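# Carry tube rack through self-closing door to desk

## Task

Move the tube rack from the counter, through the door that swings shut by itself, onto the desk. At the end the rack must stand upright with each tube seated all the way down in a hole, and the door must be closed. The task fails if the rack or any tube touches the floor, or if a robot tips over or is left leaning. Either robot or both may be used. Finally, open the gripper(s) and back away from the rack.

## Robot and tools

Robots: two identical Hello Robot Stretch 4 units named r1 and r2. Each has an omni-wheel base, a lift that rides up a mast, a telescoping arm that reaches forward, a wrist with yaw, pitch and roll joints, and a two-finger gripper. The robot stands about 1.6 m tall, and the base rim lies within 0.23 m of the base origin. Each carries four cameras: <name>_head_camera, <name>_head_left_camera, <name>_head_right_camera and <name>_wrist_camera.

Frames: the base frame has its origin on the floor below the base centre, with x ahead, y to the left and z up. hand_pose is expressed in this frame and marks a point between the open fingertips; with all wrist joints at 0 its axes line up with the base frame, and its printed position may be a little off. The odometry frame is the base frame as it was when the scene began. Every robot reports in its own frames, so where the two robots are relative to one another can only be judged from images, lidar_m and wrist_depth_mm.

execute_actions(actions, cameras): actions is a list holding one action, or empty to just fetch state and pictures. An action is an object keyed by "r1" and/or "r2". Per robot you may give "base", "joints", or both, plus optional "pace" and "contact_limits"; or else only "end_of_arm": "enable_torque" to re-power wrist or gripper motors that shut off. Everything in one action starts at once and may finish at different moments; no action runs longer than 15 s.
- base: exactly one relative move from where the base last measured itself. translate_m drives straight, forward positive, -2 to 2 m. strafe_m slides sideways, left positive, -2 to 2 m. rotate_rad spins in place, counter-clockwise seen from above positive, -3.2 to 3.2 rad.
- joints: absolute targets by name, each optional. lift_m 0 to 1.2 m; arm_m 0 to 0.55 m extension; wrist_yaw_rad -1.134 to 4.276 (0 straight ahead, positive turns left, 3.14 stowed backward, past 3.4 the arm may obstruct); wrist_pitch_rad -1.117 to 4.259 (0 level, 1.57 pointing down); wrist_roll_rad -1.117 to 4.259 (0 keeps both fingers level, positive turns clockwise viewed from behind the gripper); gripper_m -0.038 to 0.141 m, the fingertip gap, negative meaning the tips squeeze each other. Done tolerances: lift and arm ±0.004, yaw and roll ±0.02, pitch ±0.05, gripper ±0.004. A joint target past its range is clipped and reported; any other bad value or unknown key rejects the whole call.
- pace: "slow", "default", "fast" or "max"; base top speeds 0.1/0.3/0.4/0.6 m/s and 1/2/3/4 rad/s, further reduced when the lift is above 0.2 m (down to 0.3 m/s and 1 rad/s at 1.2 m).
- contact_limits: {"arm_m": value} from 0 (gentlest) to 0.75 (firmest), default 0.5, sets how hard the arm may push before stopping.
- cameras: list of camera names, or "all"; omitted or null means all, [] means none.
A joint or base you leave out may still be driving at an earlier target. If a result reports a stop, later motion calls in the same reply are skipped.

wait(seconds): 0 to 10 s with no new command; returns state and images. zoom_image(camera, region): enlarges [x0, y0, x1, y1] pixels (top-left origin, at most 504 by 504) of that camera's latest full image. read_manual(section): only licence text. finished_scene(scene): ends the scene irreversibly; call it once the rack is placed, the door shut and the robots clear.

Result lines: base_status and joint_status give how each motion ended: done (for the base, wheels turned the commanded amount even if slipping), off_target, contact_stop_at_<key> (blocked; that part may go slack, a lift can sag, a base can roll), limit_stop_at_<name>, time_out, torque_fault (wrist motor limp until enable_torque). limit_stop_at_tilt means leaning over 6 degrees; lift, arm and wheels go slack. limit_stop_at_own_body means a joint would hit the robot itself; wrist tilted up and rolled can cause it; move the joint away. on_its_own lists what was not commanded; its held at value is a target. base_odometry counts wheel turns; a gap over about 0.1 rad between turned_by_wheels and turned_by_imu suggests a collision or slip. base_tilt in degrees, forward and right positive, with a fixed offset up to 1.5. motor_effort is percent of maximum, peak in brackets; wheel effort positive means turning right. lidar_m: 12 distances in metres, 30-degree sectors, first straight ahead then counter-clockwise (4th left, 7th behind, 10th right); "-" is nothing seen or closer than 0.25 m; sees from about 0.15 m up, misses glass and thin legs. wrist_depth_mm: 7x7 grid of depths, 100 to 2000 mm, read from top left.

Gripping: command gripper_m under the object's width; tighter pulls it toward the wrist. The gripper reading does not confirm a hold; a firm grip shows as a gripper effort change. Stuck fingertips: raise the lift. To unfold at the start, send lift_m 0.4 with wrist_yaw_rad 0.

Avoid: robots pressing into each other (a base touching another robot is dangerous even a few mm further), carrying over 1 kg with arm_m above 0.2 while driving or turning, fast paces under load, high pushes or pulls, a level gripper holding over about 2 kg, dropping or slamming the rack, and letting anything reach the floor. Two robots sharing a load can travel up to 3 cm apart per metre, which can topple one. Loose objects may get nudged occasionally.

Each tool is called after ">>>" as name(argument=value, ...), one argument or row to a line, values as JSON.

## Session

>>> execute_actions(
  actions=[],
)

Scene clock: 0.00 s.
r1.base_odometry: x=+0.000 y=+0.000 heading=+0.000 (m, m, rad; r1's odometry frame)
r1.turned_by_wheels: +0.000 (rad since the last result)
r1.turned_by_imu: +0.000 (rad since the last result)
r1.base_tilt: forward=-0.1 right=+0.3 (deg)
r1.lidar_m: 1.10 0.84 0.82 0.93 0.74 0.67 0.77 1.21 1.68 1.87 2.34 1.33
r1.base_status: not commanded
r1.joint_positions: lift_m=+0.142 arm_m=-0.002 wrist_yaw_rad=+3.051 wrist_pitch_rad=-0.013 wrist_roll_rad=-0.014 gripper_m=+0.057
r1.joint_status: not commanded
r1.motor_effort: lift_m=+18 arm_m=-1 wrist_yaw_rad=+1 wrist_pitch_rad=-7 wrist_roll_rad=-2 gripper_m=-2 wheel_0=+0 wheel_1=+0 wheel_2=+0 (%)
r1.hand_pose: x=-0.1109 y=+0.1131 z=+0.3242 quat_wxyz=(+0.045, +0.006, -0.007, +0.999) (m; r1's base frame)
r1.wrist_depth_mm: 144 196 1138 917 798 707 640 / - 145 1098 931 820 715 640 / - 135 227 946 820 707 634 / 108 144 249 960 831 715 647 / 143 1308 1182 976 820 732 647 / 1537 1397 1160 931 208 707 647 / 917 946 778 809 778 691 634
r2.base_odometry: x=+0.000 y=+0.000 heading=+0.000 (m, m, rad; r2's odometry frame)
r2.turned_by_wheels: +0.000 (rad since the last result)
r2.turned_by_imu: +0.000 (rad since the last result)
r2.base_tilt: forward=-0.6 right=-0.3 (deg)
r2.lidar_m: 0.82 0.89 0.87 0.90 1.25 1.36 2.41 1.79 1.73 1.09 0.80 0.76
r2.base_status: not commanded
r2.joint_positions: lift_m=+0.205 arm_m=+0.002 wrist_yaw_rad=+3.066 wrist_pitch_rad=+0.001 wrist_roll_rad=-0.003 gripper_m=+0.057
r2.joint_status: not commanded
r2.motor_effort: lift_m=+18 arm_m=-1 wrist_yaw_rad=+0 wrist_pitch_rad=-7 wrist_roll_rad=-1 gripper_m=+0 wheel_0=+0 wheel_1=+0 wheel_2=+0 (%)
r2.hand_pose: x=-0.1078 y=+0.1089 z=+0.3825 quat_wxyz=(+0.038, -0.001, -0.001, +0.999) (m; r2's base frame)
r2.wrist_depth_mm: - 147 - - - - 1983 / - 135 271 - - - 1983 / - 123 172 - - - 1921 / 105 140 211 - - 1576 1983 / 146 1863 - - - 1464 1863 / 1308 1576 1336 1537 200 1308 1336 / 234 1042 931 580 976 891 960
pictures: r1_head_camera, r1_head_left_camera, r1_head_right_camera, r1_wrist_camera, r2_head_camera, r2_head_left_camera, r2_head_right_camera, r2_wrist_camera
Images, in order (width x height): r1_head_camera 420x560, r1_head_left_camera 420x672, r1_head_right_camera 420x672, r1_wrist_camera 616x392, r2_head_camera 420x560, r2_head_left_camera 420x672, r2_head_right_camera 420x672, r2_wrist_camera 616x392.

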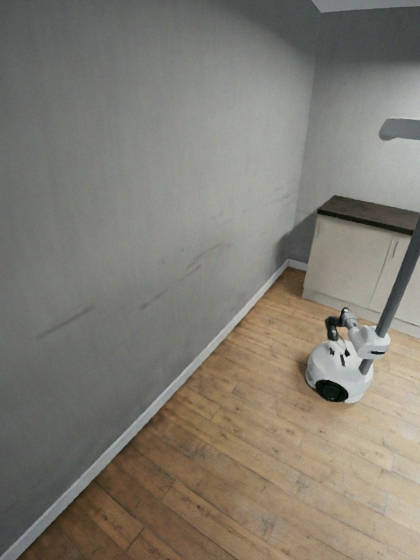

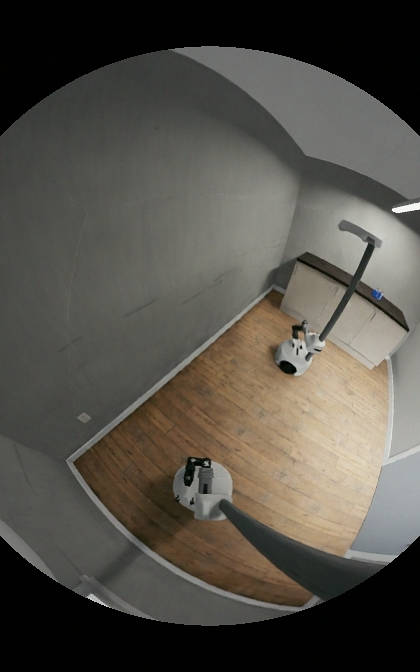

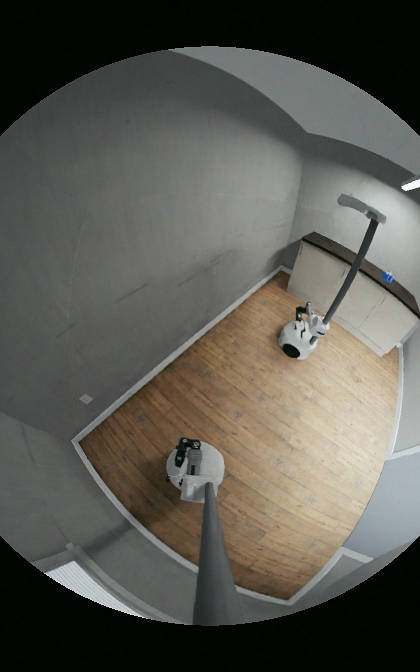

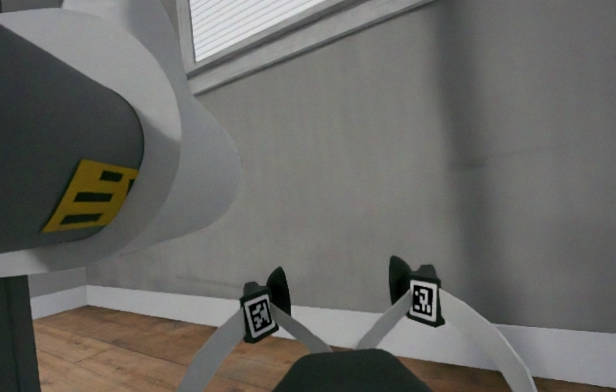

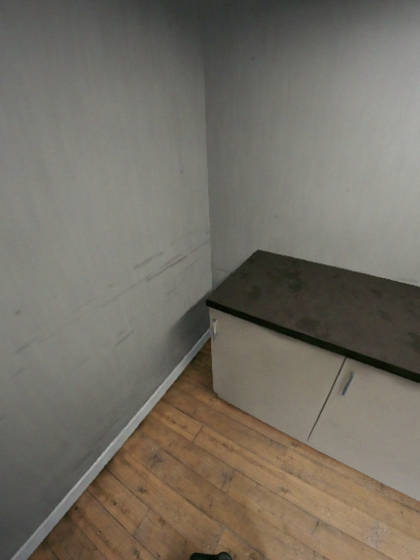

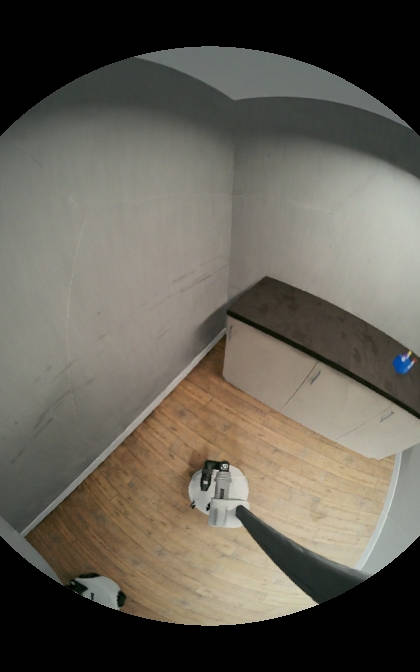

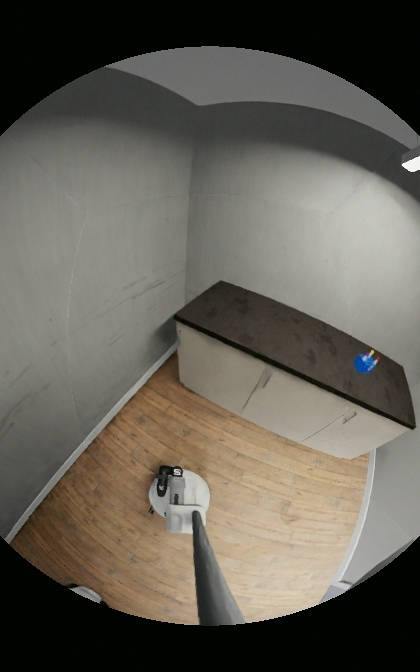

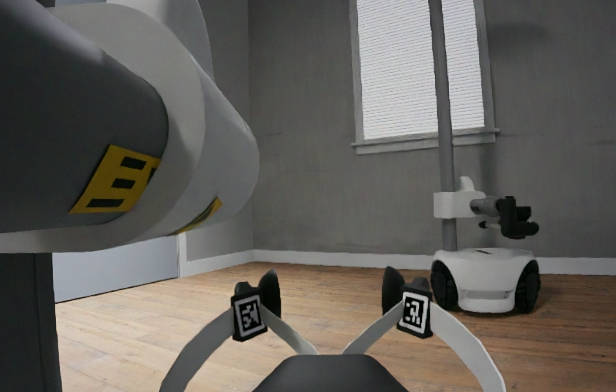

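>>> execute_actions(
  actions=[
    {"r1":{"base":{"rotate_rad":-2.15},"pace":"fast"},"r2":{"base":{"rotate_rad":-0.55},"joints":{"lift_m":0.95,"wrist_yaw_rad":0},"pace":"fast"}},
  ],
)

Scene clock: 3.53 s.
r1.base_odometry: x=+0.000 y=+0.000 heading=-2.150 (m, m, rad; r1's odometry frame)
r1.turned_by_wheels: -2.150 (rad since the last result)
r1.turned_by_imu: -2.122 (rad since the last result)
r1.base_tilt: forward=-0.1 right=+0.4 (deg)
r1.lidar_m: 1.68 1.82 2.41 1.36 1.16 0.87 0.85 0.88 0.74 0.67 0.73 1.04
r1.base_status: done
r1.joint_positions: lift_m=+0.142 arm_m=-0.002 wrist_yaw_rad=+3.051 wrist_pitch_rad=-0.013 wrist_roll_rad=-0.014 gripper_m=+0.057
r1.joint_status: not commanded
r1.motor_effort: lift_m=+18(18) arm_m=-1(1) wrist_yaw_rad=+0(2) wrist_pitch_rad=-7(8) wrist_roll_rad=-2(2) gripper_m=-4(4) wheel_0=-1(6) wheel_1=-2(10) wheel_2=-2(8) (%)
r1.hand_pose: x=-0.1109 y=+0.1131 z=+0.3242 quat_wxyz=(+0.045, +0.006, -0.007, +0.999) (m; r1's base frame)
r1.wrist_depth_mm: 144 196 991 991 991 976 960 / - 145 976 976 960 976 976 / - 135 226 991 976 976 976 / 108 144 249 991 976 976 976 / 143 991 991 991 991 976 960 / 991 991 976 960 209 946 946 / 917 946 768 809 788 691 715
r2.base_odometry: x=+0.000 y=+0.000 heading=-0.550 (m, m, rad; r2's odometry frame)
r2.turned_by_wheels: -0.550 (rad since the last result)
r2.turned_by_imu: -0.537 (rad since the last result)
r2.base_tilt: forward=-0.6 right=-0.3 (deg)
r2.lidar_m: 0.76 0.80 0.91 0.86 0.91 1.21 1.37 2.38 1.82 1.73 1.10 0.83
r2.base_status: done
r2.joint_positions: lift_m=+0.950 arm_m=+0.002 wrist_yaw_rad=+0.001 wrist_pitch_rad=+0.001 wrist_roll_rad=-0.003 gripper_m=+0.057
r2.joint_status: all done
r2.motor_effort: lift_m=+20(23) arm_m=-1(1) wrist_yaw_rad=+0(9) wrist_pitch_rad=-7(7) wrist_roll_rad=-1(1) gripper_m=-3(1) wheel_0=+1(7) wheel_1=+1(7) wheel_2=+0(8) (%)
r2.hand_pose: x=+0.4619 y=-0.0873 z=+1.1277 quat_wxyz=(+1.000, -0.001, +0.001, +0.000) (m; r2's base frame)
r2.wrist_depth_mm: 1255 1229 1229 1182 1182 1182 1160 / 1229 1229 1229 1205 1182 1182 1160 / 1229 1205 1205 1205 1182 1182 1182 / 1229 1229 1205 1229 1205 1182 1160 / 1229 1205 1229 1205 1205 1160 1182 / 1255 991 809 946 200 866 759 / 661 647 580 389 603 549 585
pictures: r1_head_camera, r1_head_left_camera, r1_head_right_camera, r1_wrist_camera, r2_head_camera, r2_head_left_camera, r2_head_right_camera, r2_wrist_camera
camera_calibration (this result's frames):
r1_wrist_camera: T_world_to_cam=[[0.0341179, 0.992685, -0.115811, -0.0508818], [-0.0204165, -0.115162, -0.993137, 0.388567], [-0.999209, 0.0362482, 0.0163381, 0.105354], [0, 0, 0, 1]] pos_world=[0.11494, 0.0914388, 0.378286]
r2_wrist_camera: T_world_to_cam=[[0.0686394, -0.996574, -0.0461469, -0.0498794], [0.0371901, 0.0487798, -0.998117, 1.17847], [0.996948, 0.066794, 0.0404109, -0.275654], [0, 0, 0, 1]] pos_world=[0.234409, -0.0887819, 1.18509]
Images, in order (width x height): r1_head_camera 420x560, r1_head_left_camera 420x672, r1_head_right_camera 420x672, r1_wrist_camera 616x392, r2_head_camera 420x560, r2_head_left_camera 420x672, r2_head_right_camera 420x672, r2_wrist_camera 616x392.

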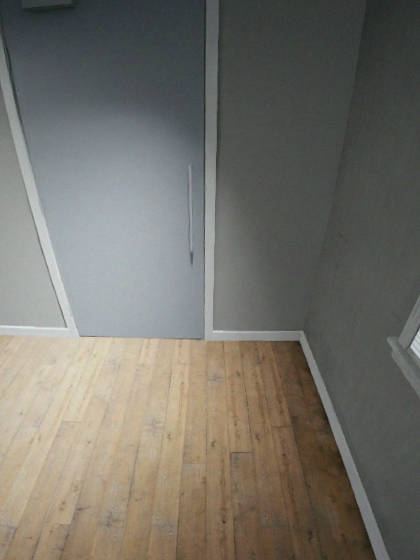

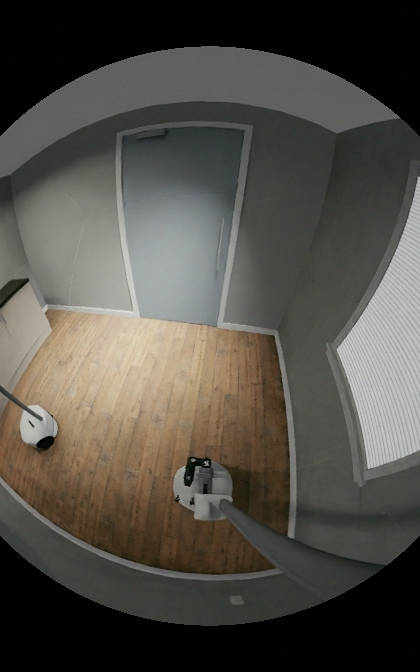

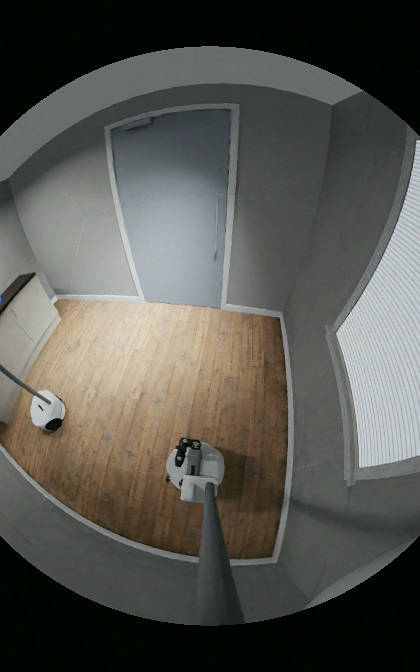

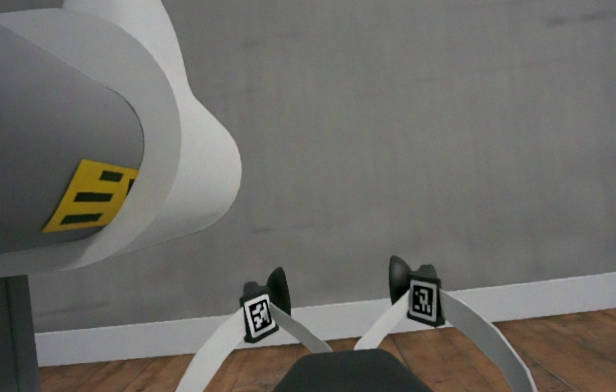

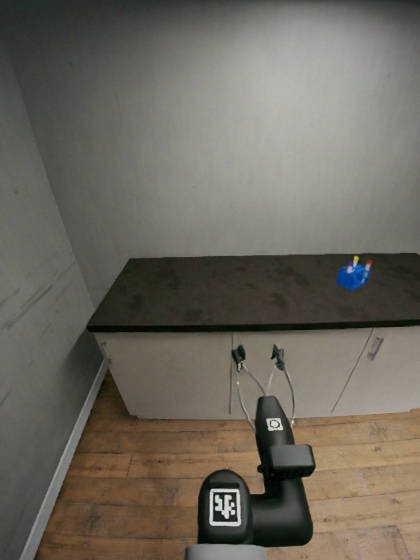

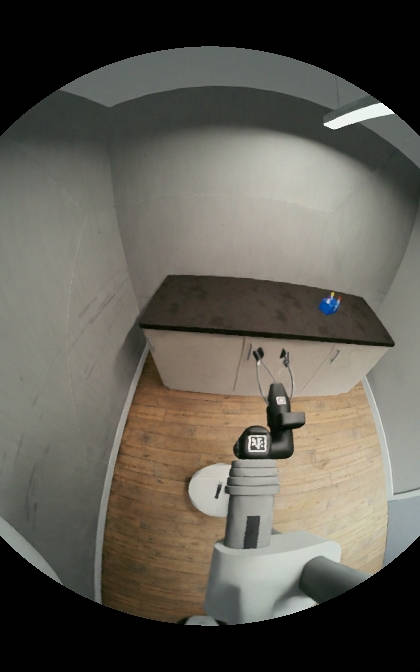

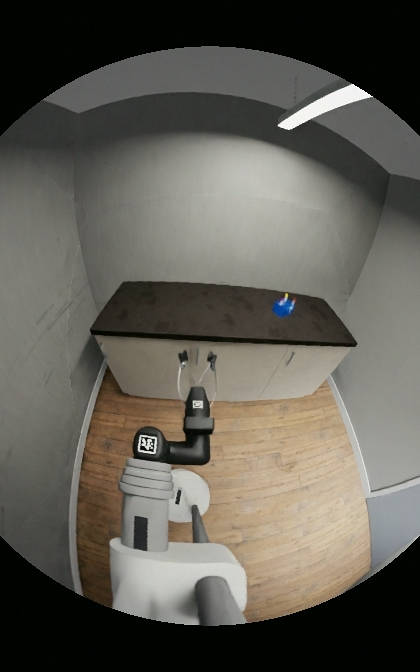

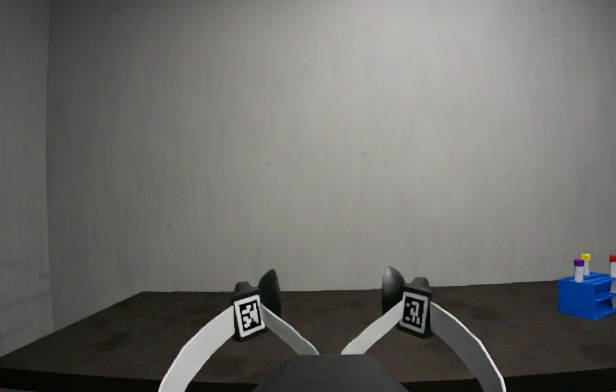

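>>> zoom_image(
  camera="r2_head_camera",
  region=[300, 230, 420, 330],
)

>>> zoom_image(
  camera="r1_head_camera",
  region=[0, 0, 300, 360],
)

Region (300, 230, 420, 330) of r2_head_camera's 420x560 image, scaled by 4.200, with more detail than that image has.

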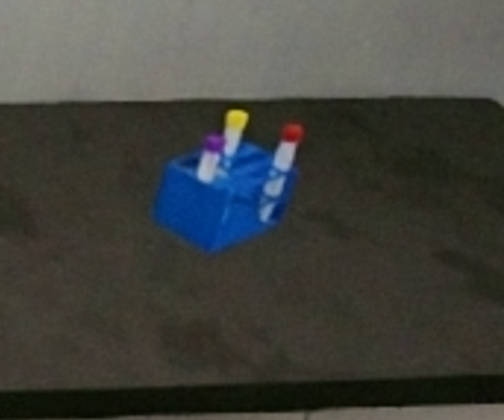

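Region (0, 0, 300, 360) of r1_head_camera's 420x560 image, scaled by 1.400, with more detail than that image has.

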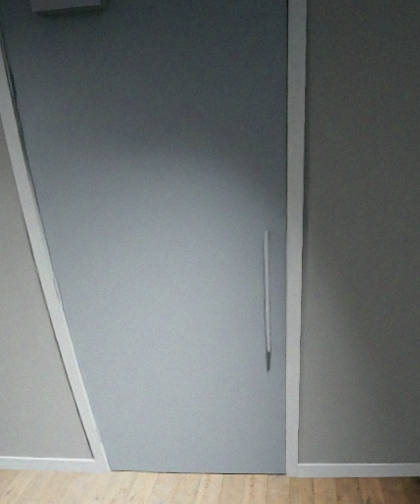

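>>> execute_actions(
  actions=[
    {"r1":{"base":{"translate_m":1.12},"joints":{"lift_m":0.62,"wrist_yaw_rad":0,"gripper_m":0.12},"pace":"max"},"r2":{"base":{"translate_m":0.5},"joints":{"lift_m":0.85,"wrist_yaw_rad":-0.43,"gripper_m":0.14},"pace":"fast"}},
  ],
  cameras=[],
)

>>> execute_actions(
  actions=[
    {"r1":{"base":{"strafe_m":0.3},"pace":"fast"},"r2":{"base":{"rotate_rad":-0.6},"joints":{"arm_m":0.25},"pace":"fast"}},
  ],
)

Scene clock: 18.57 s.
r1.base_odometry: x=-0.613 y=-0.937 heading=-2.151 (m, m, rad; r1's odometry frame)
r1.turned_by_wheels: +0.000 (rad since the last result)
r1.turned_by_imu: +0.001 (rad since the last result)
r1.base_tilt: forward=-0.1 right=+0.3 (deg)
r1.lidar_m: 0.53 0.64 0.91 2.24 2.05 2.03 1.97 1.06 0.77 0.76 0.84 0.60
r1.base_status: done
r1.joint_positions: lift_m=+0.620 arm_m=-0.002 wrist_yaw_rad=+0.001 wrist_pitch_rad=-0.013 wrist_roll_rad=-0.014 gripper_m=+0.120
r1.joint_status: all done
r1.motor_effort: lift_m=+18(22) arm_m=-1(1) wrist_yaw_rad=-2(7) wrist_pitch_rad=-8(7) wrist_roll_rad=-2(2) gripper_m=+1(2) wheel_0=-2(9) wheel_1=-3(8) wheel_2=-1(14) (%)
r1.hand_pose: x=+0.4570 y=-0.0873 z=+0.8020 quat_wxyz=(+1.000, -0.007, -0.007, +0.000) (m; r1's base frame)
r1.wrist_depth_mm: 427 413 397 389 375 368 359 / 427 415 399 389 375 370 359 / 427 415 399 392 377 368 359 / 430 415 404 392 375 370 362 / 430 418 402 394 377 366 362 / 430 415 216 389 370 196 362 / 430 418 404 389 375 370 359
r2.base_odometry: x=+0.426 y=-0.261 heading=-0.550 (m, m, rad; r2's odometry frame)
r2.turned_by_wheels: +0.000 (rad since the last result)
r2.turned_by_imu: -0.002 (rad since the last result)
r2.base_tilt: forward=-0.6 right=-0.3 (deg)
r2.lidar_m: 0.27 0.28 0.40 0.87 0.88 1.22 2.84 2.07 1.81 1.17 0.40 0.29
r2.base_status: done
r2.joint_positions: lift_m=+0.850 arm_m=+0.002 wrist_yaw_rad=-0.430 wrist_pitch_rad=+0.001 wrist_roll_rad=-0.003 gripper_m=+0.140
r2.joint_status: all done
r2.motor_effort: lift_m=+16(15) arm_m=-1(1) wrist_yaw_rad=-2(7) wrist_pitch_rad=-7(7) wrist_roll_rad=+0(0) gripper_m=-1(5) wheel_0=+0(4) wheel_1=-1(5) wheel_2=+1(12) (%)
r2.hand_pose: x=+0.3992 y=-0.1997 z=+1.0281 quat_wxyz=(+0.977, -0.001, +0.001, -0.213) (m; r2's base frame)
r2.wrist_depth_mm: 634 676 750 820 891 1025 1138 / 627 676 741 820 904 1008 1160 / 627 676 741 820 904 991 1118 / 627 676 723 809 878 991 1118 / 621 668 741 809 891 960 508 / 609 559 220 615 585 195 484 / 418 394 397 148 382 370 375
pictures: none
No camera images: the call's "cameras" was empty. Leave "cameras" out to get every camera's image.

Scene clock: 20.47 s.
r1.base_odometry: x=-0.362 y=-1.102 heading=-2.151 (m, m, rad; r1's odometry frame)
r1.turned_by_wheels: +0.000 (rad since the last result)
r1.turned_by_imu: +0.002 (rad since the last result)
r1.base_tilt: forward=-0.1 right=+0.3 (deg)
r1.lidar_m: 0.59 0.66 0.97 1.96 1.82 2.01 1.97 1.45 1.08 1.08 0.85 0.61
r1.base_status: done
r1.joint_positions: lift_m=+0.620 arm_m=-0.002 wrist_yaw_rad=+0.000 wrist_pitch_rad=-0.013 wrist_roll_rad=-0.014 gripper_m=+0.120
r1.joint_status: not commanded
r1.motor_effort: lift_m=+19(18) arm_m=-1(1) wrist_yaw_rad=+0(1) wrist_pitch_rad=-8(7) wrist_roll_rad=-1(2) gripper_m=-1(1) wheel_0=+0(9) wheel_1=-2(13) wheel_2=-1(0) (%)
r1.hand_pose: x=+0.4569 y=-0.0874 z=+0.8020 quat_wxyz=(+1.000, -0.007, -0.007, +0.000) (m; r1's base frame)
r1.wrist_depth_mm: 445 433 421 407 397 384 375 / 445 436 421 407 397 387 377 / 445 436 421 410 399 387 375 / 449 436 424 410 399 389 340 / 449 436 424 410 399 384 377 / 449 436 216 410 397 195 377 / 452 436 421 407 397 387 377
r2.base_odometry: x=+0.426 y=-0.261 heading=-1.150 (m, m, rad; r2's odometry frame)
r2.turned_by_wheels: -0.600 (rad since the last result)
r2.turned_by_imu: -0.587 (rad since the last result)
r2.base_tilt: forward=-0.6 right=-0.3 (deg)
r2.lidar_m: 0.30 0.26 0.28 0.36 0.89 0.88 1.15 2.55 1.82 1.85 1.71 0.45
r2.base_status: done
r2.joint_positions: lift_m=+0.850 arm_m=+0.249 wrist_yaw_rad=-0.430 wrist_pitch_rad=+0.001 wrist_roll_rad=-0.003 gripper_m=+0.140
r2.joint_status: all done
r2.motor_effort: lift_m=+16(16) arm_m=+4(6) wrist_yaw_rad=-1(0) wrist_pitch_rad=-7(7) wrist_roll_rad=+1(3) gripper_m=-1(0) wheel_0=+0(9) wheel_1=+0(8) wheel_2=+0(5) (%)
r2.hand_pose: x=+0.6459 y=-0.1997 z=+1.0281 quat_wxyz=(+0.977, -0.001, +0.001, -0.213) (m; r2's base frame)
r2.wrist_depth_mm: 564 683 878 1182 1430 1229 1118 / 569 676 866 1182 1430 1229 1138 / 569 683 866 1160 1430 1255 1138 / 564 691 866 1182 1430 1229 1138 / 564 668 831 1042 1430 1229 1118 / 544 559 220 449 585 195 580 / 418 389 366 148 382 368 373
pictures: r1_head_camera, r1_head_left_camera, r1_head_right_camera, r1_wrist_camera, r2_head_camera, r2_head_left_camera, r2_head_right_camera, r2_wrist_camera
camera_calibration (this result's frames):
r1_wrist_camera: T_world_to_cam=[[0.0558334, -0.991701, -0.115812, 0.000802317], [0.00989055, 0.116536, -0.993137, 0.858044], [0.998391, 0.0543048, 0.0163151, -0.238941], [0, 0, 0, 1]] pos_world=[0.230025, -0.0862219, 0.856147]
r2_wrist_camera: T_world_to_cam=[[-0.353337, -0.934357, -0.0461435, 0.105835], [0.0541914, 0.0287991, -0.998115, 1.06272], [0.933925, -0.355172, 0.0404583, -0.491183], [0, 0, 0, 1]] pos_world=[0.438534, -0.106172, 1.08547]
Images, in order (width x height): r1_head_camera 420x560, r1_head_left_camera 420x672, r1_head_right_camera 420x672, r1_wrist_camera 616x392, r2_head_camera 420x560, r2_head_left_camera 420x672, r2_head_right_camera 420x672, r2_wrist_camera 616x392.

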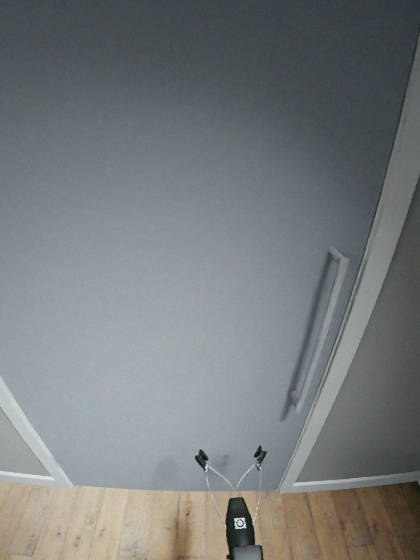

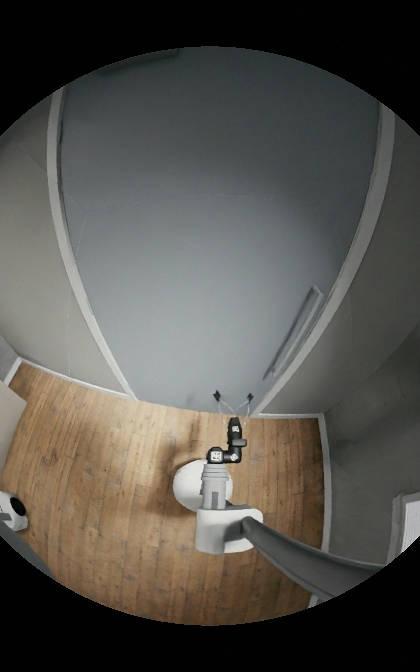

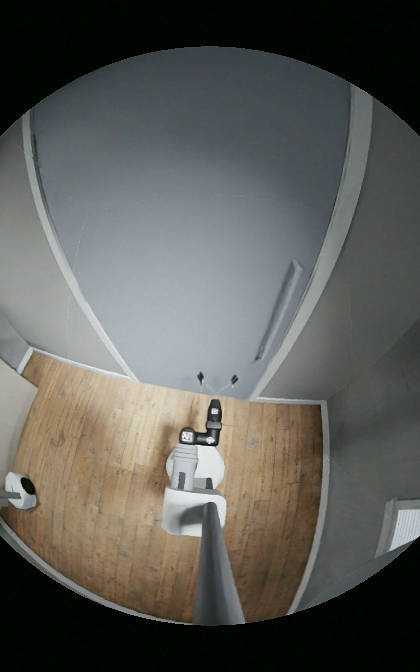

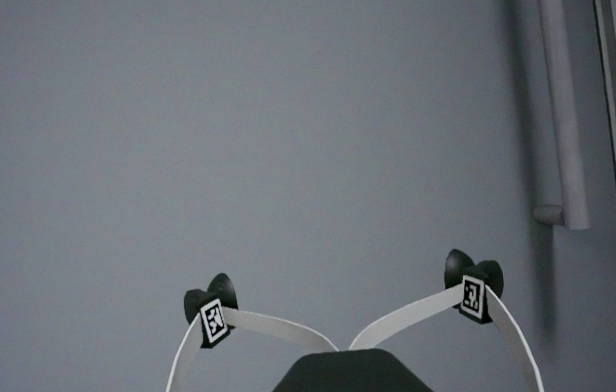

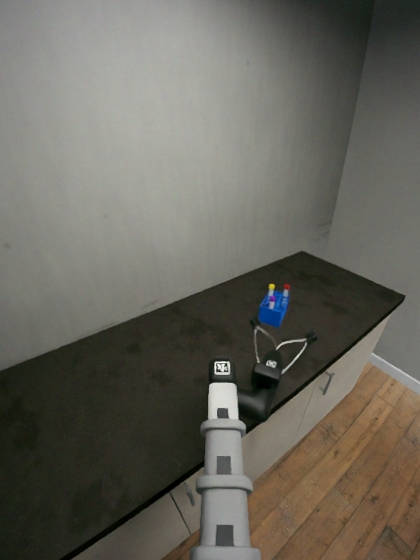

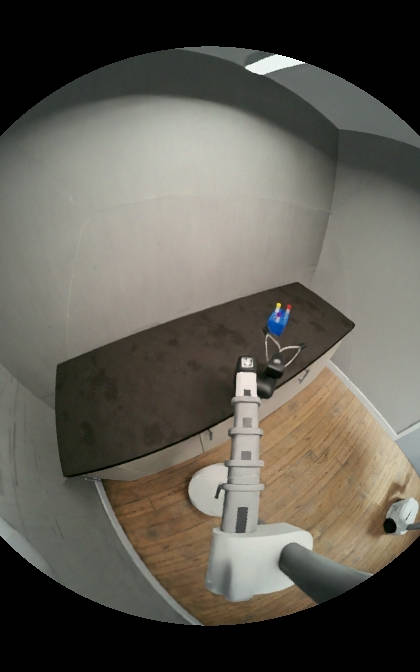

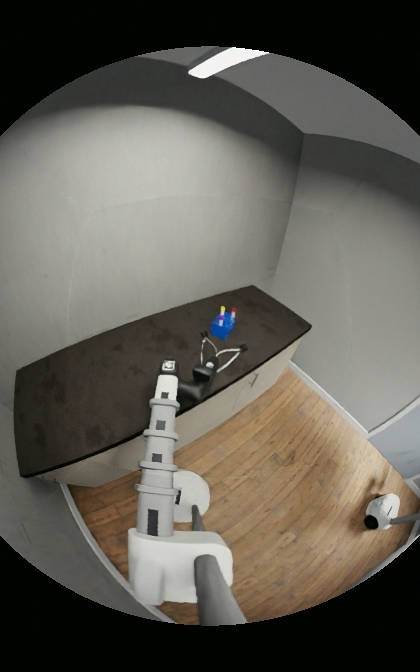

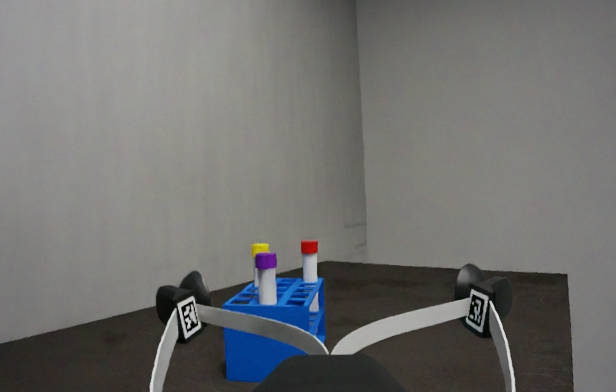

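>>> zoom_image(
  camera="r2_wrist_camera",
  region=[190, 220, 390, 392],
)

>>> zoom_image(
  camera="r2_head_camera",
  region=[230, 270, 330, 370],
)

Region (190, 220, 390, 392) of r2_wrist_camera's 616x392 image, scaled by 2.520; it fills the top 433 rows of this view, and the rest is white.

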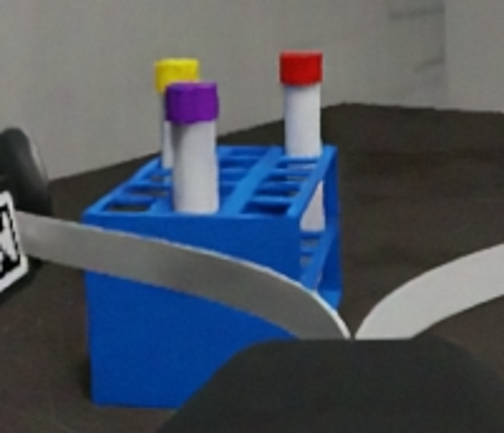

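Region (230, 270, 330, 370) of r2_head_camera's 420x560 image, scaled by 5.040, with more detail than that image has.

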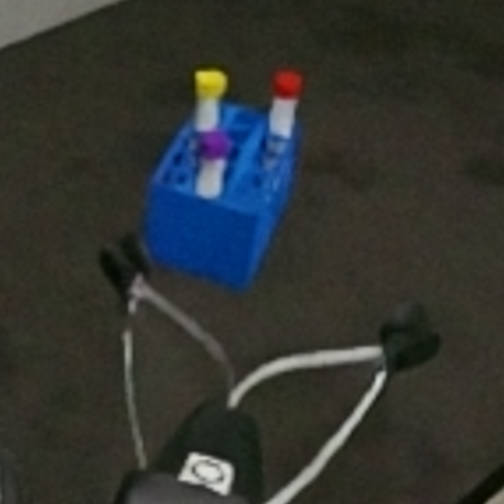

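>>> execute_actions(
  actions=[
    {"r1":{"base":{"rotate_rad":-0.36},"joints":{"lift_m":0.72,"arm_m":0.08},"pace":"fast"},"r2":{"joints":{"arm_m":0.36,"lift_m":0.825,"wrist_yaw_rad":-0.47,"wrist_pitch_rad":0.12},"pace":"fast"}},
  ],
  cameras=["r1_head_camera","r1_wrist_camera","r2_head_camera","r2_wrist_camera"],
)

Scene clock: 24.60 s.
r1.base_odometry: x=-0.362 y=-1.102 heading=-2.511 (m, m, rad; r1's odometry frame)
r1.turned_by_wheels: -0.360 (rad since the last result)
r1.turned_by_imu: -0.354 (rad since the last result)
r1.base_tilt: forward=-0.1 right=+0.3 (deg)
r1.lidar_m: 0.60 0.61 0.69 1.22 1.92 1.82 1.95 1.93 1.25 1.07 1.07 0.74
r1.base_status: done
r1.joint_positions: lift_m=+0.720 arm_m=+0.079 wrist_yaw_rad=+0.000 wrist_pitch_rad=-0.013 wrist_roll_rad=-0.014 gripper_m=+0.120
r1.joint_status: all done
r1.motor_effort: lift_m=+20(22) arm_m=+4(5) wrist_yaw_rad=+0(1) wrist_pitch_rad=-7(7) wrist_roll_rad=-2(2) gripper_m=-3(1) wheel_0=+0(5) wheel_1=-1(7) wheel_2=-2(7) (%)
r1.hand_pose: x=+0.5386 y=-0.0874 z=+0.9019 quat_wxyz=(+1.000, -0.007, -0.007, +0.000) (m; r1's base frame)
r1.wrist_depth_mm: 332 345 366 382 402 436 466 / 327 345 362 377 397 439 466 / 325 345 364 377 397 436 459 / 325 342 359 375 397 433 459 / 324 342 359 375 397 427 459 / 322 338 216 373 392 195 455 / 320 338 355 317 392 421 452
r2.base_odometry: x=+0.426 y=-0.261 heading=-1.150 (m, m, rad; r2's odometry frame)
r2.turned_by_wheels: +0.000 (rad since the last result)
r2.turned_by_imu: +0.001 (rad since the last result)
r2.base_tilt: forward=-0.6 right=-0.3 (deg)
r2.lidar_m: 0.30 0.26 0.28 0.37 0.89 0.91 1.17 2.56 1.82 1.84 1.71 0.44
r2.base_status: not commanded
r2.joint_positions: lift_m=+0.825 arm_m=+0.359 wrist_yaw_rad=-0.470 wrist_pitch_rad=+0.122 wrist_roll_rad=-0.003 gripper_m=+0.140
r2.joint_status: all done
r2.motor_effort: lift_m=+15(12) arm_m=+4(5) wrist_yaw_rad=-1(5) wrist_pitch_rad=-6(6) wrist_roll_rad=-1(0) gripper_m=+1(1) wheel_0=+0(0) wheel_1=+0(0) wheel_2=+0(0) (%)
r2.hand_pose: x=+0.7458 y=-0.2076 z=+0.9684 quat_wxyz=(+0.971, +0.013, +0.060, -0.232) (m; r2's base frame)
r2.wrist_depth_mm: 492 591 759 1060 1281 1138 1042 / 492 597 768 1060 1308 1138 1042 / 500 603 778 1060 1336 1160 1078 / 500 597 768 349 1308 1182 1078 / 500 564 508 253 525 496 473 / 355 329 221 250 332 195 309 / 264 251 251 149 243 235 238
pictures: r1_head_camera, r1_wrist_camera, r2_head_camera, r2_wrist_camera
camera_calibration (this result's frames):
r1_wrist_camera: T_world_to_cam=[[0.0556375, -0.991712, -0.115811, 0.00785681], [0.00992801, 0.116534, -0.993137, 0.956436], [0.998402, 0.0541058, 0.0163294, -0.322174], [0, 0, 0, 1]] pos_world=[0.311727, -0.0862342, 0.956042]
r2_wrist_camera: T_world_to_cam=[[-0.395754, -0.916766, -0.0540253, 0.173946], [-0.0522874, 0.0812263, -0.995323, 1.08548], [0.916867, -0.391078, -0.0800809, -0.462918], [0, 0, 0, 1]] pos_world=[0.55003, -0.109739, 1.05273]
Images, in order (width x height): r1_head_camera 420x560, r1_wrist_camera 616x392, r2_head_camera 420x560, r2_wrist_camera 616x392.

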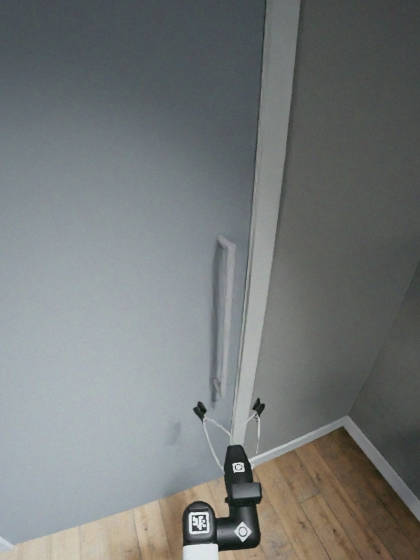

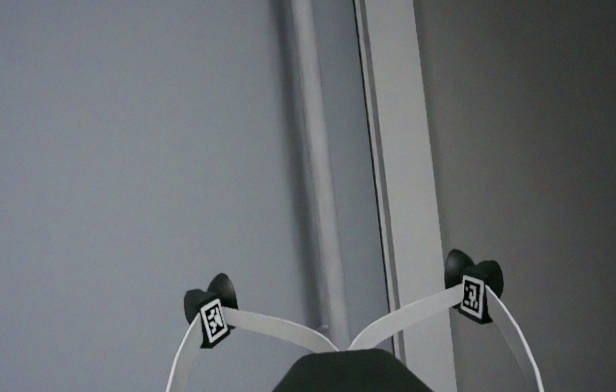

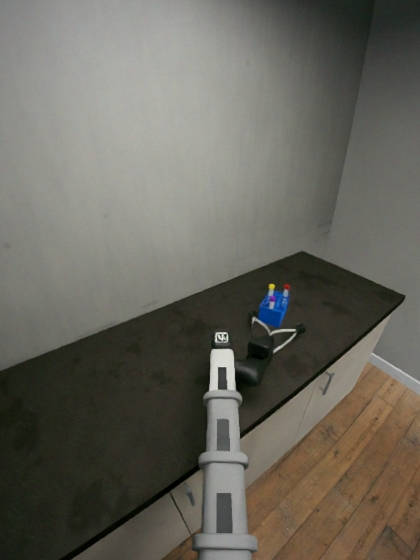

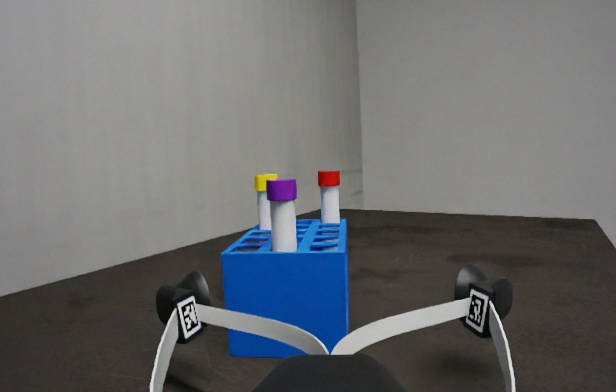

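>>> execute_actions(
  actions=[
    {"r1":{"joints":{"arm_m":0.175,"gripper_m":0.07,"wrist_yaw_rad":0.02}},"r2":{"joints":{"arm_m":0.418,"lift_m":0.82}}},
  ],
  cameras=["r1_head_camera","r1_wrist_camera","r2_head_camera","r2_wrist_camera"],
)

Scene clock: 28.40 s.
r1.base_odometry: x=-0.362 y=-1.102 heading=-2.511 (m, m, rad; r1's odometry frame)
r1.turned_by_wheels: +0.000 (rad since the last result)
r1.turned_by_imu: +0.001 (rad since the last result)
r1.base_tilt: forward=-0.1 right=+0.3 (deg)
r1.lidar_m: 0.60 0.61 0.70 1.19 1.91 1.81 1.95 1.94 1.26 1.06 1.10 0.70
r1.base_status: not commanded
r1.joint_positions: lift_m=+0.720 arm_m=+0.174 wrist_yaw_rad=+0.020 wrist_pitch_rad=-0.013 wrist_roll_rad=-0.014 gripper_m=+0.070
r1.joint_status: all done
r1.motor_effort: lift_m=+20(20) arm_m=+4(4) wrist_yaw_rad=-1(2) wrist_pitch_rad=-8(7) wrist_roll_rad=-1(1) gripper_m=-2(0) wheel_0=+0(0) wheel_1=-1(1) wheel_2=-1(1) (%)
r1.hand_pose: x=+0.6353 y=-0.0816 z=+0.9019 quat_wxyz=(+1.000, -0.007, -0.007, +0.010) (m; r1's base frame)
r1.wrist_depth_mm: 249 262 274 283 298 324 342 / 248 260 274 281 298 322 340 / 247 258 272 282 296 320 338 / 246 257 270 279 298 319 338 / 245 257 270 278 294 303 334 / 243 257 263 277 223 300 332 / 244 254 265 225 294 293 330
r2.base_odometry: x=+0.426 y=-0.261 heading=-1.150 (m, m, rad; r2's odometry frame)
r2.turned_by_wheels: +0.000 (rad since the last result)
r2.turned_by_imu: +0.001 (rad since the last result)
r2.base_tilt: forward=-0.6 right=-0.3 (deg)
r2.lidar_m: 0.30 0.27 0.28 0.38 0.89 0.91 1.14 2.56 1.80 1.85 1.70 0.45
r2.base_status: not commanded
r2.joint_positions: lift_m=+0.820 arm_m=+0.417 wrist_yaw_rad=-0.470 wrist_pitch_rad=+0.122 wrist_roll_rad=-0.003 gripper_m=+0.140
r2.joint_status: all done
r2.motor_effort: lift_m=+15(18) arm_m=+4(5) wrist_yaw_rad=+0(2) wrist_pitch_rad=-6(6) wrist_roll_rad=-2(2) gripper_m=+0(1) wheel_0=+0(0) wheel_1=+0(0) wheel_2=+0(0) (%)
r2.hand_pose: x=+0.8038 y=-0.2076 z=+0.9634 quat_wxyz=(+0.971, +0.013, +0.060, -0.232) (m; r2's base frame)
r2.wrist_depth_mm: 445 539 691 976 1255 1098 991 / 449 544 707 991 1229 1118 1025 / 455 549 715 976 1255 1160 1025 / 459 554 707 276 1255 1138 1025 / 459 535 539 205 442 480 452 / 342 315 200 196 193 195 297 / 255 242 242 149 197 227 -
pictures: r1_head_camera, r1_wrist_camera, r2_head_camera, r2_wrist_camera
camera_calibration (this result's frames):
r1_wrist_camera: T_world_to_cam=[[0.0754404, -0.990402, -0.115811, -0.00426385], [0.00759806, 0.116709, -0.993137, 0.956297], [0.997121, 0.0740427, 0.0163297, -0.416576], [0, 0, 0, 1]] pos_world=[0.408433, -0.0849872, 0.956042]
r2_wrist_camera: T_world_to_cam=[[-0.395942, -0.916685, -0.0540252, 0.196734], [-0.0522709, 0.0812371, -0.995323, 1.08355], [0.916787, -0.391267, -0.0800811, -0.516431], [0, 0, 0, 1]] pos_world=[0.607991, -0.109743, 1.04775]
Images, in order (width x height): r1_head_camera 420x560, r1_wrist_camera 616x392, r2_head_camera 420x560, r2_wrist_camera 616x392.

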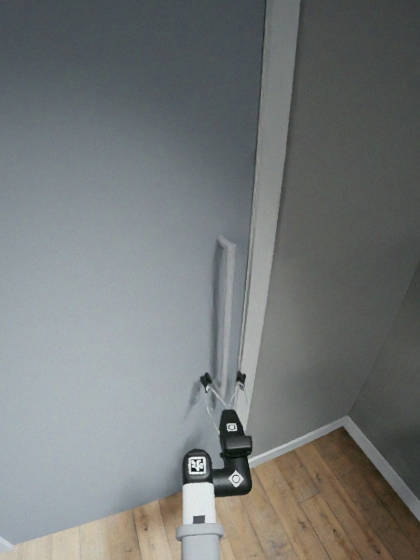

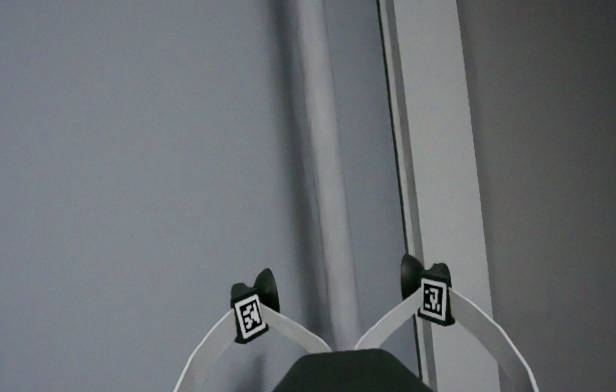

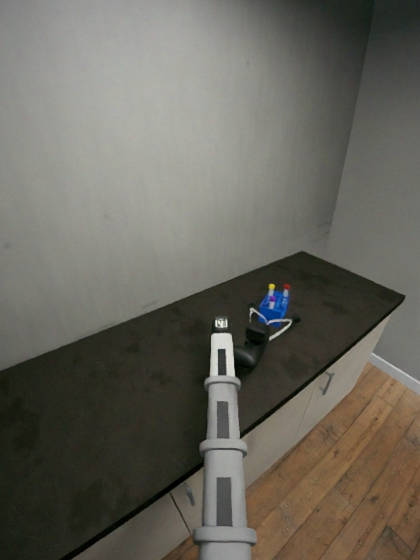

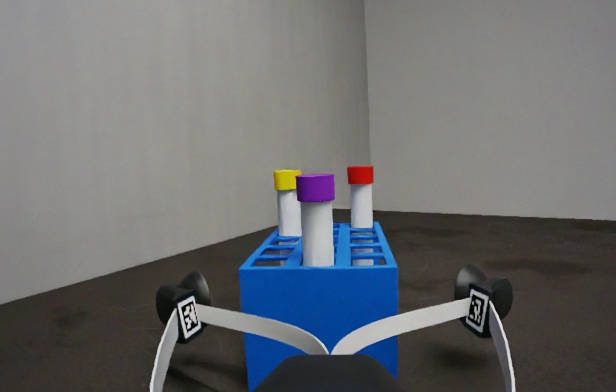

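>>> execute_actions(
  actions=[
    {"r1":{"joints":{"arm_m":0.185,"gripper_m":-0.03}},"r2":{"joints":{"gripper_m":0.035,"wrist_yaw_rad":-0.45}}},
  ],
  cameras=["r1_wrist_camera","r2_wrist_camera"],
)

Scene clock: 30.83 s.
r1.base_odometry: x=-0.362 y=-1.102 heading=-2.511 (m, m, rad; r1's odometry frame)
r1.turned_by_wheels: +0.000 (rad since the last result)
r1.turned_by_imu: +0.001 (rad since the last result)
r1.base_tilt: forward=+0.0 right=+0.4 (deg)
r1.lidar_m: 0.59 0.59 0.69 1.23 1.93 1.80 1.96 1.96 1.25 1.07 1.08 0.72
r1.base_status: not commanded
r1.joint_positions: lift_m=+0.720 arm_m=+0.185 wrist_yaw_rad=+0.024 wrist_pitch_rad=-0.013 wrist_roll_rad=-0.014 gripper_m=-0.029
r1.joint_status: all done
r1.on_its_own: wrist_yaw_rad is at rest, and its effort (-14) is outside its rest range (-13 to +13)
r1.motor_effort: lift_m=+20(20) arm_m=-2(5) wrist_yaw_rad=-14(14) wrist_pitch_rad=-9(9) wrist_roll_rad=-2(1) gripper_m=-29(28) wheel_0=-2(2) wheel_1=-1(1) wheel_2=+5(6) (%)
r1.hand_pose: x=+0.6468 y=-0.0803 z=+0.9018 quat_wxyz=(+1.000, -0.007, -0.007, +0.012) (m; r1's base frame)
r1.wrist_depth_mm: 238 250 263 271 285 307 324 / 237 249 262 268 286 306 324 / 236 248 260 270 285 306 322 / 236 247 259 267 283 289 319 / 234 246 258 267 285 287 319 / 234 245 255 206 181 278 319 / 234 244 254 213 285 282 317
r2.base_odometry: x=+0.426 y=-0.261 heading=-1.150 (m, m, rad; r2's odometry frame)
r2.turned_by_wheels: +0.000 (rad since the last result)
r2.turned_by_imu: +0.001 (rad since the last result)
r2.base_tilt: forward=-0.6 right=-0.3 (deg)
r2.lidar_m: 0.31 0.27 0.29 0.38 0.89 0.90 1.14 2.57 1.82 1.85 1.71 0.46
r2.base_status: not commanded
r2.joint_positions: lift_m=+0.820 arm_m=+0.417 wrist_yaw_rad=-0.450 wrist_pitch_rad=+0.122 wrist_roll_rad=-0.003 gripper_m=+0.035
r2.joint_status: all done
r2.motor_effort: lift_m=+15(15) arm_m=+5(5) wrist_yaw_rad=+1(3) wrist_pitch_rad=-7(7) wrist_roll_rad=-1(3) gripper_m=-20(17) wheel_0=+0(0) wheel_1=+0(0) wheel_2=+0(0) (%)
r2.hand_pose: x=+0.8078 y=-0.2034 z=+0.9633 quat_wxyz=(+0.973, +0.012, +0.060, -0.223) (m; r2's base frame)
r2.wrist_depth_mm: 442 525 683 931 1229 1118 1008 / 445 535 683 931 1255 1138 1025 / 452 544 699 960 1281 1160 1025 / 452 539 699 258 1281 1138 1025 / 452 525 549 223 277 477 452 / 342 340 187 181 178 281 298 / 255 235 242 182 181 215 -
pictures: r1_wrist_camera, r2_wrist_camera
camera_calibration (this result's frames):
r1_wrist_camera: T_world_to_cam=[[0.0798739, -0.990052, -0.115831, -0.0066663], [0.00670903, 0.116734, -0.993141, 0.956532], [0.996782, 0.0785489, 0.0159663, -0.427247], [0, 0, 0, 1]] pos_world=[0.419988, -0.0846999, 0.95602]
r2_wrist_camera: T_world_to_cam=[[-0.378048, -0.924206, -0.0540558, 0.186246], [-0.054287, 0.080419, -0.995282, 1.08469], [0.924193, -0.37333, -0.0805746, -0.520303], [0, 0, 0, 1]] pos_world=[0.610154, -0.109344, 1.04772]
Images, in order (width x height): r1_wrist_camera 616x392, r2_wrist_camera 616x392.

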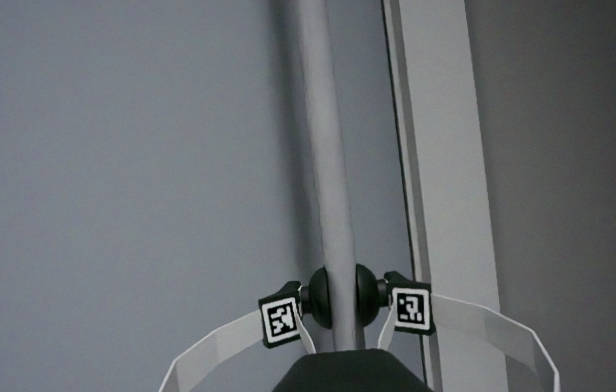

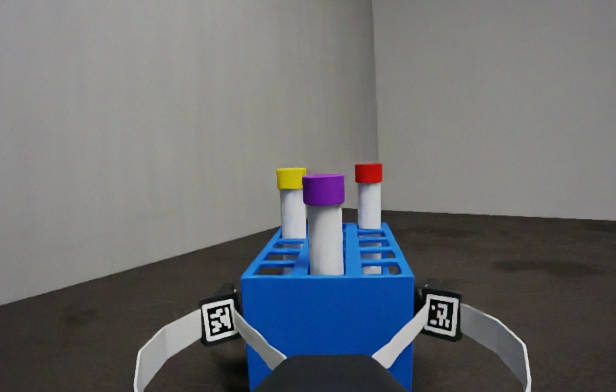

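>>> execute_actions(
  actions=[
    {"r1":{"base":{"translate_m":-0.15},"joints":{"wrist_yaw_rad":-0.03},"pace":"slow"},"r2":{"joints":{"lift_m":0.86},"pace":"slow"}},
  ],
  cameras=["r1_head_camera","r1_wrist_camera","r2_head_camera","r2_wrist_camera"],
)

Scene clock: 34.23 s.
r1.base_odometry: x=-0.241 y=-1.013 heading=-2.511 (m, m, rad; r1's odometry frame)
r1.turned_by_wheels: +0.000 (rad since the last result)
r1.turned_by_imu: +0.001 (rad since the last result)
r1.base_tilt: forward=-0.2 right=+0.3 (deg)
r1.lidar_m: 0.75 0.76 0.88 1.47 1.73 1.70 1.81 1.80 1.33 1.10 1.13 0.90
r1.base_status: done
r1.joint_positions: lift_m=+0.720 arm_m=+0.185 wrist_yaw_rad=-0.030 wrist_pitch_rad=-0.014 wrist_roll_rad=-0.014 gripper_m=-0.030
r1.joint_status: all done
r1.motor_effort: lift_m=+20(20) arm_m=-2(3) wrist_yaw_rad=+0(50) wrist_pitch_rad=-7(9) wrist_roll_rad=-2(1) gripper_m=-18(27) wheel_0=-3(8) wheel_1=-3(5) wheel_2=+2(16) (%)
r1.hand_pose: x=+0.6420 y=-0.0959 z=+0.9020 quat_wxyz=(+1.000, -0.007, -0.007, -0.015) (m; r1's base frame)
r1.wrist_depth_mm: 366 387 413 442 469 508 544 / 364 382 410 427 449 500 544 / 362 384 407 427 449 500 539 / 359 379 404 427 449 500 535 / 362 379 404 421 449 492 525 / 357 377 397 196 179 488 525 / 357 377 389 413 445 473 525
r2.base_odometry: x=+0.426 y=-0.261 heading=-1.150 (m, m, rad; r2's odometry frame)
r2.turned_by_wheels: +0.000 (rad since the last result)
r2.turned_by_imu: +0.001 (rad since the last result)
r2.base_tilt: forward=-0.6 right=-0.3 (deg)
r2.lidar_m: 0.30 0.27 0.28 0.37 0.88 0.90 1.16 2.56 1.70 1.87 1.69 0.44
r2.base_status: not commanded
r2.joint_positions: lift_m=+0.860 arm_m=+0.417 wrist_yaw_rad=-0.450 wrist_pitch_rad=+0.123 wrist_roll_rad=-0.003 gripper_m=+0.035
r2.joint_status: all done
r2.motor_effort: lift_m=+22(20) arm_m=+5(5) wrist_yaw_rad=+2(0) wrist_pitch_rad=-10(10) wrist_roll_rad=+0(1) gripper_m=-19(16) wheel_0=+0(0) wheel_1=+0(0) wheel_2=+0(0) (%)
r2.hand_pose: x=+0.8077 y=-0.2034 z=+1.0026 quat_wxyz=(+0.973, +0.012, +0.060, -0.223) (m; r2's base frame)
r2.wrist_depth_mm: 439 525 683 946 1205 1098 1042 / 442 535 691 931 1255 1118 1025 / 449 539 699 931 1255 1118 1025 / 452 544 691 256 1281 1160 1042 / 452 544 654 223 276 621 591 / 436 439 186 181 178 362 384 / 329 303 312 182 181 276 294
pictures: r1_head_camera, r1_wrist_camera, r2_head_camera, r2_wrist_camera
camera_calibration (this result's frames):
r1_wrist_camera: T_world_to_cam=[[0.0263699, -0.992922, -0.115807, 0.0123789], [0.0134294, 0.116189, -0.993136, 0.954135], [0.999562, 0.0246337, 0.0163982, -0.428527], [0, 0, 0, 1]] pos_world=[0.4152, -0.088012, 0.956047]
r2_wrist_camera: T_world_to_cam=[[-0.378075, -0.924193, -0.0540911, 0.188433], [-0.0547938, 0.0806644, -0.995234, 1.12423], [0.924152, -0.37331, -0.0811373, -0.516515], [0, 0, 0, 1]] pos_world=[0.610181, -0.109357, 1.08716]
Images, in order (width x height): r1_head_camera 420x560, r1_wrist_camera 616x392, r2_head_camera 420x560, r2_wrist_camera 616x392.

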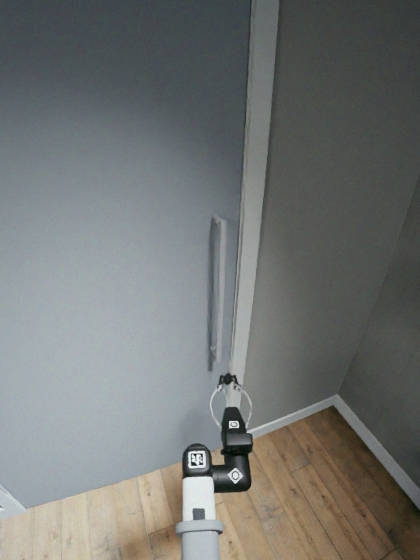

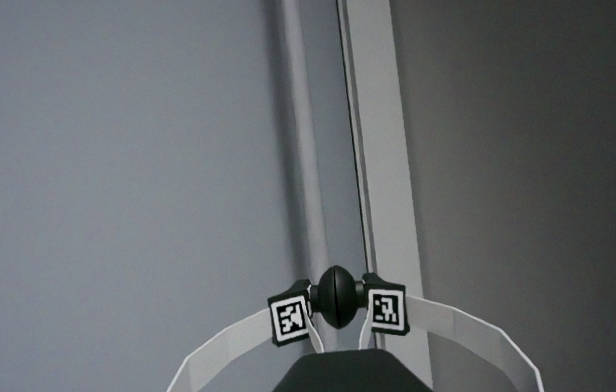

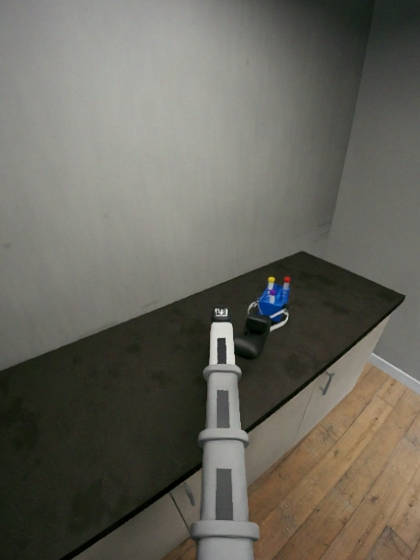

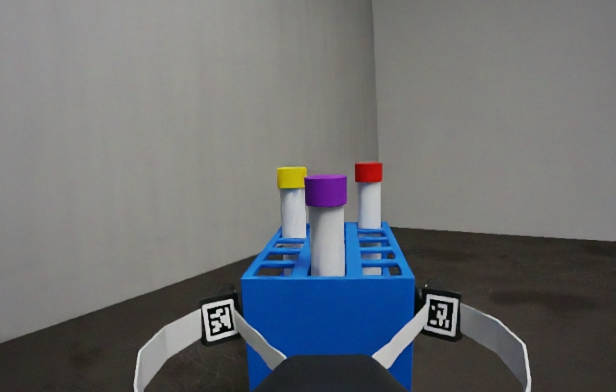

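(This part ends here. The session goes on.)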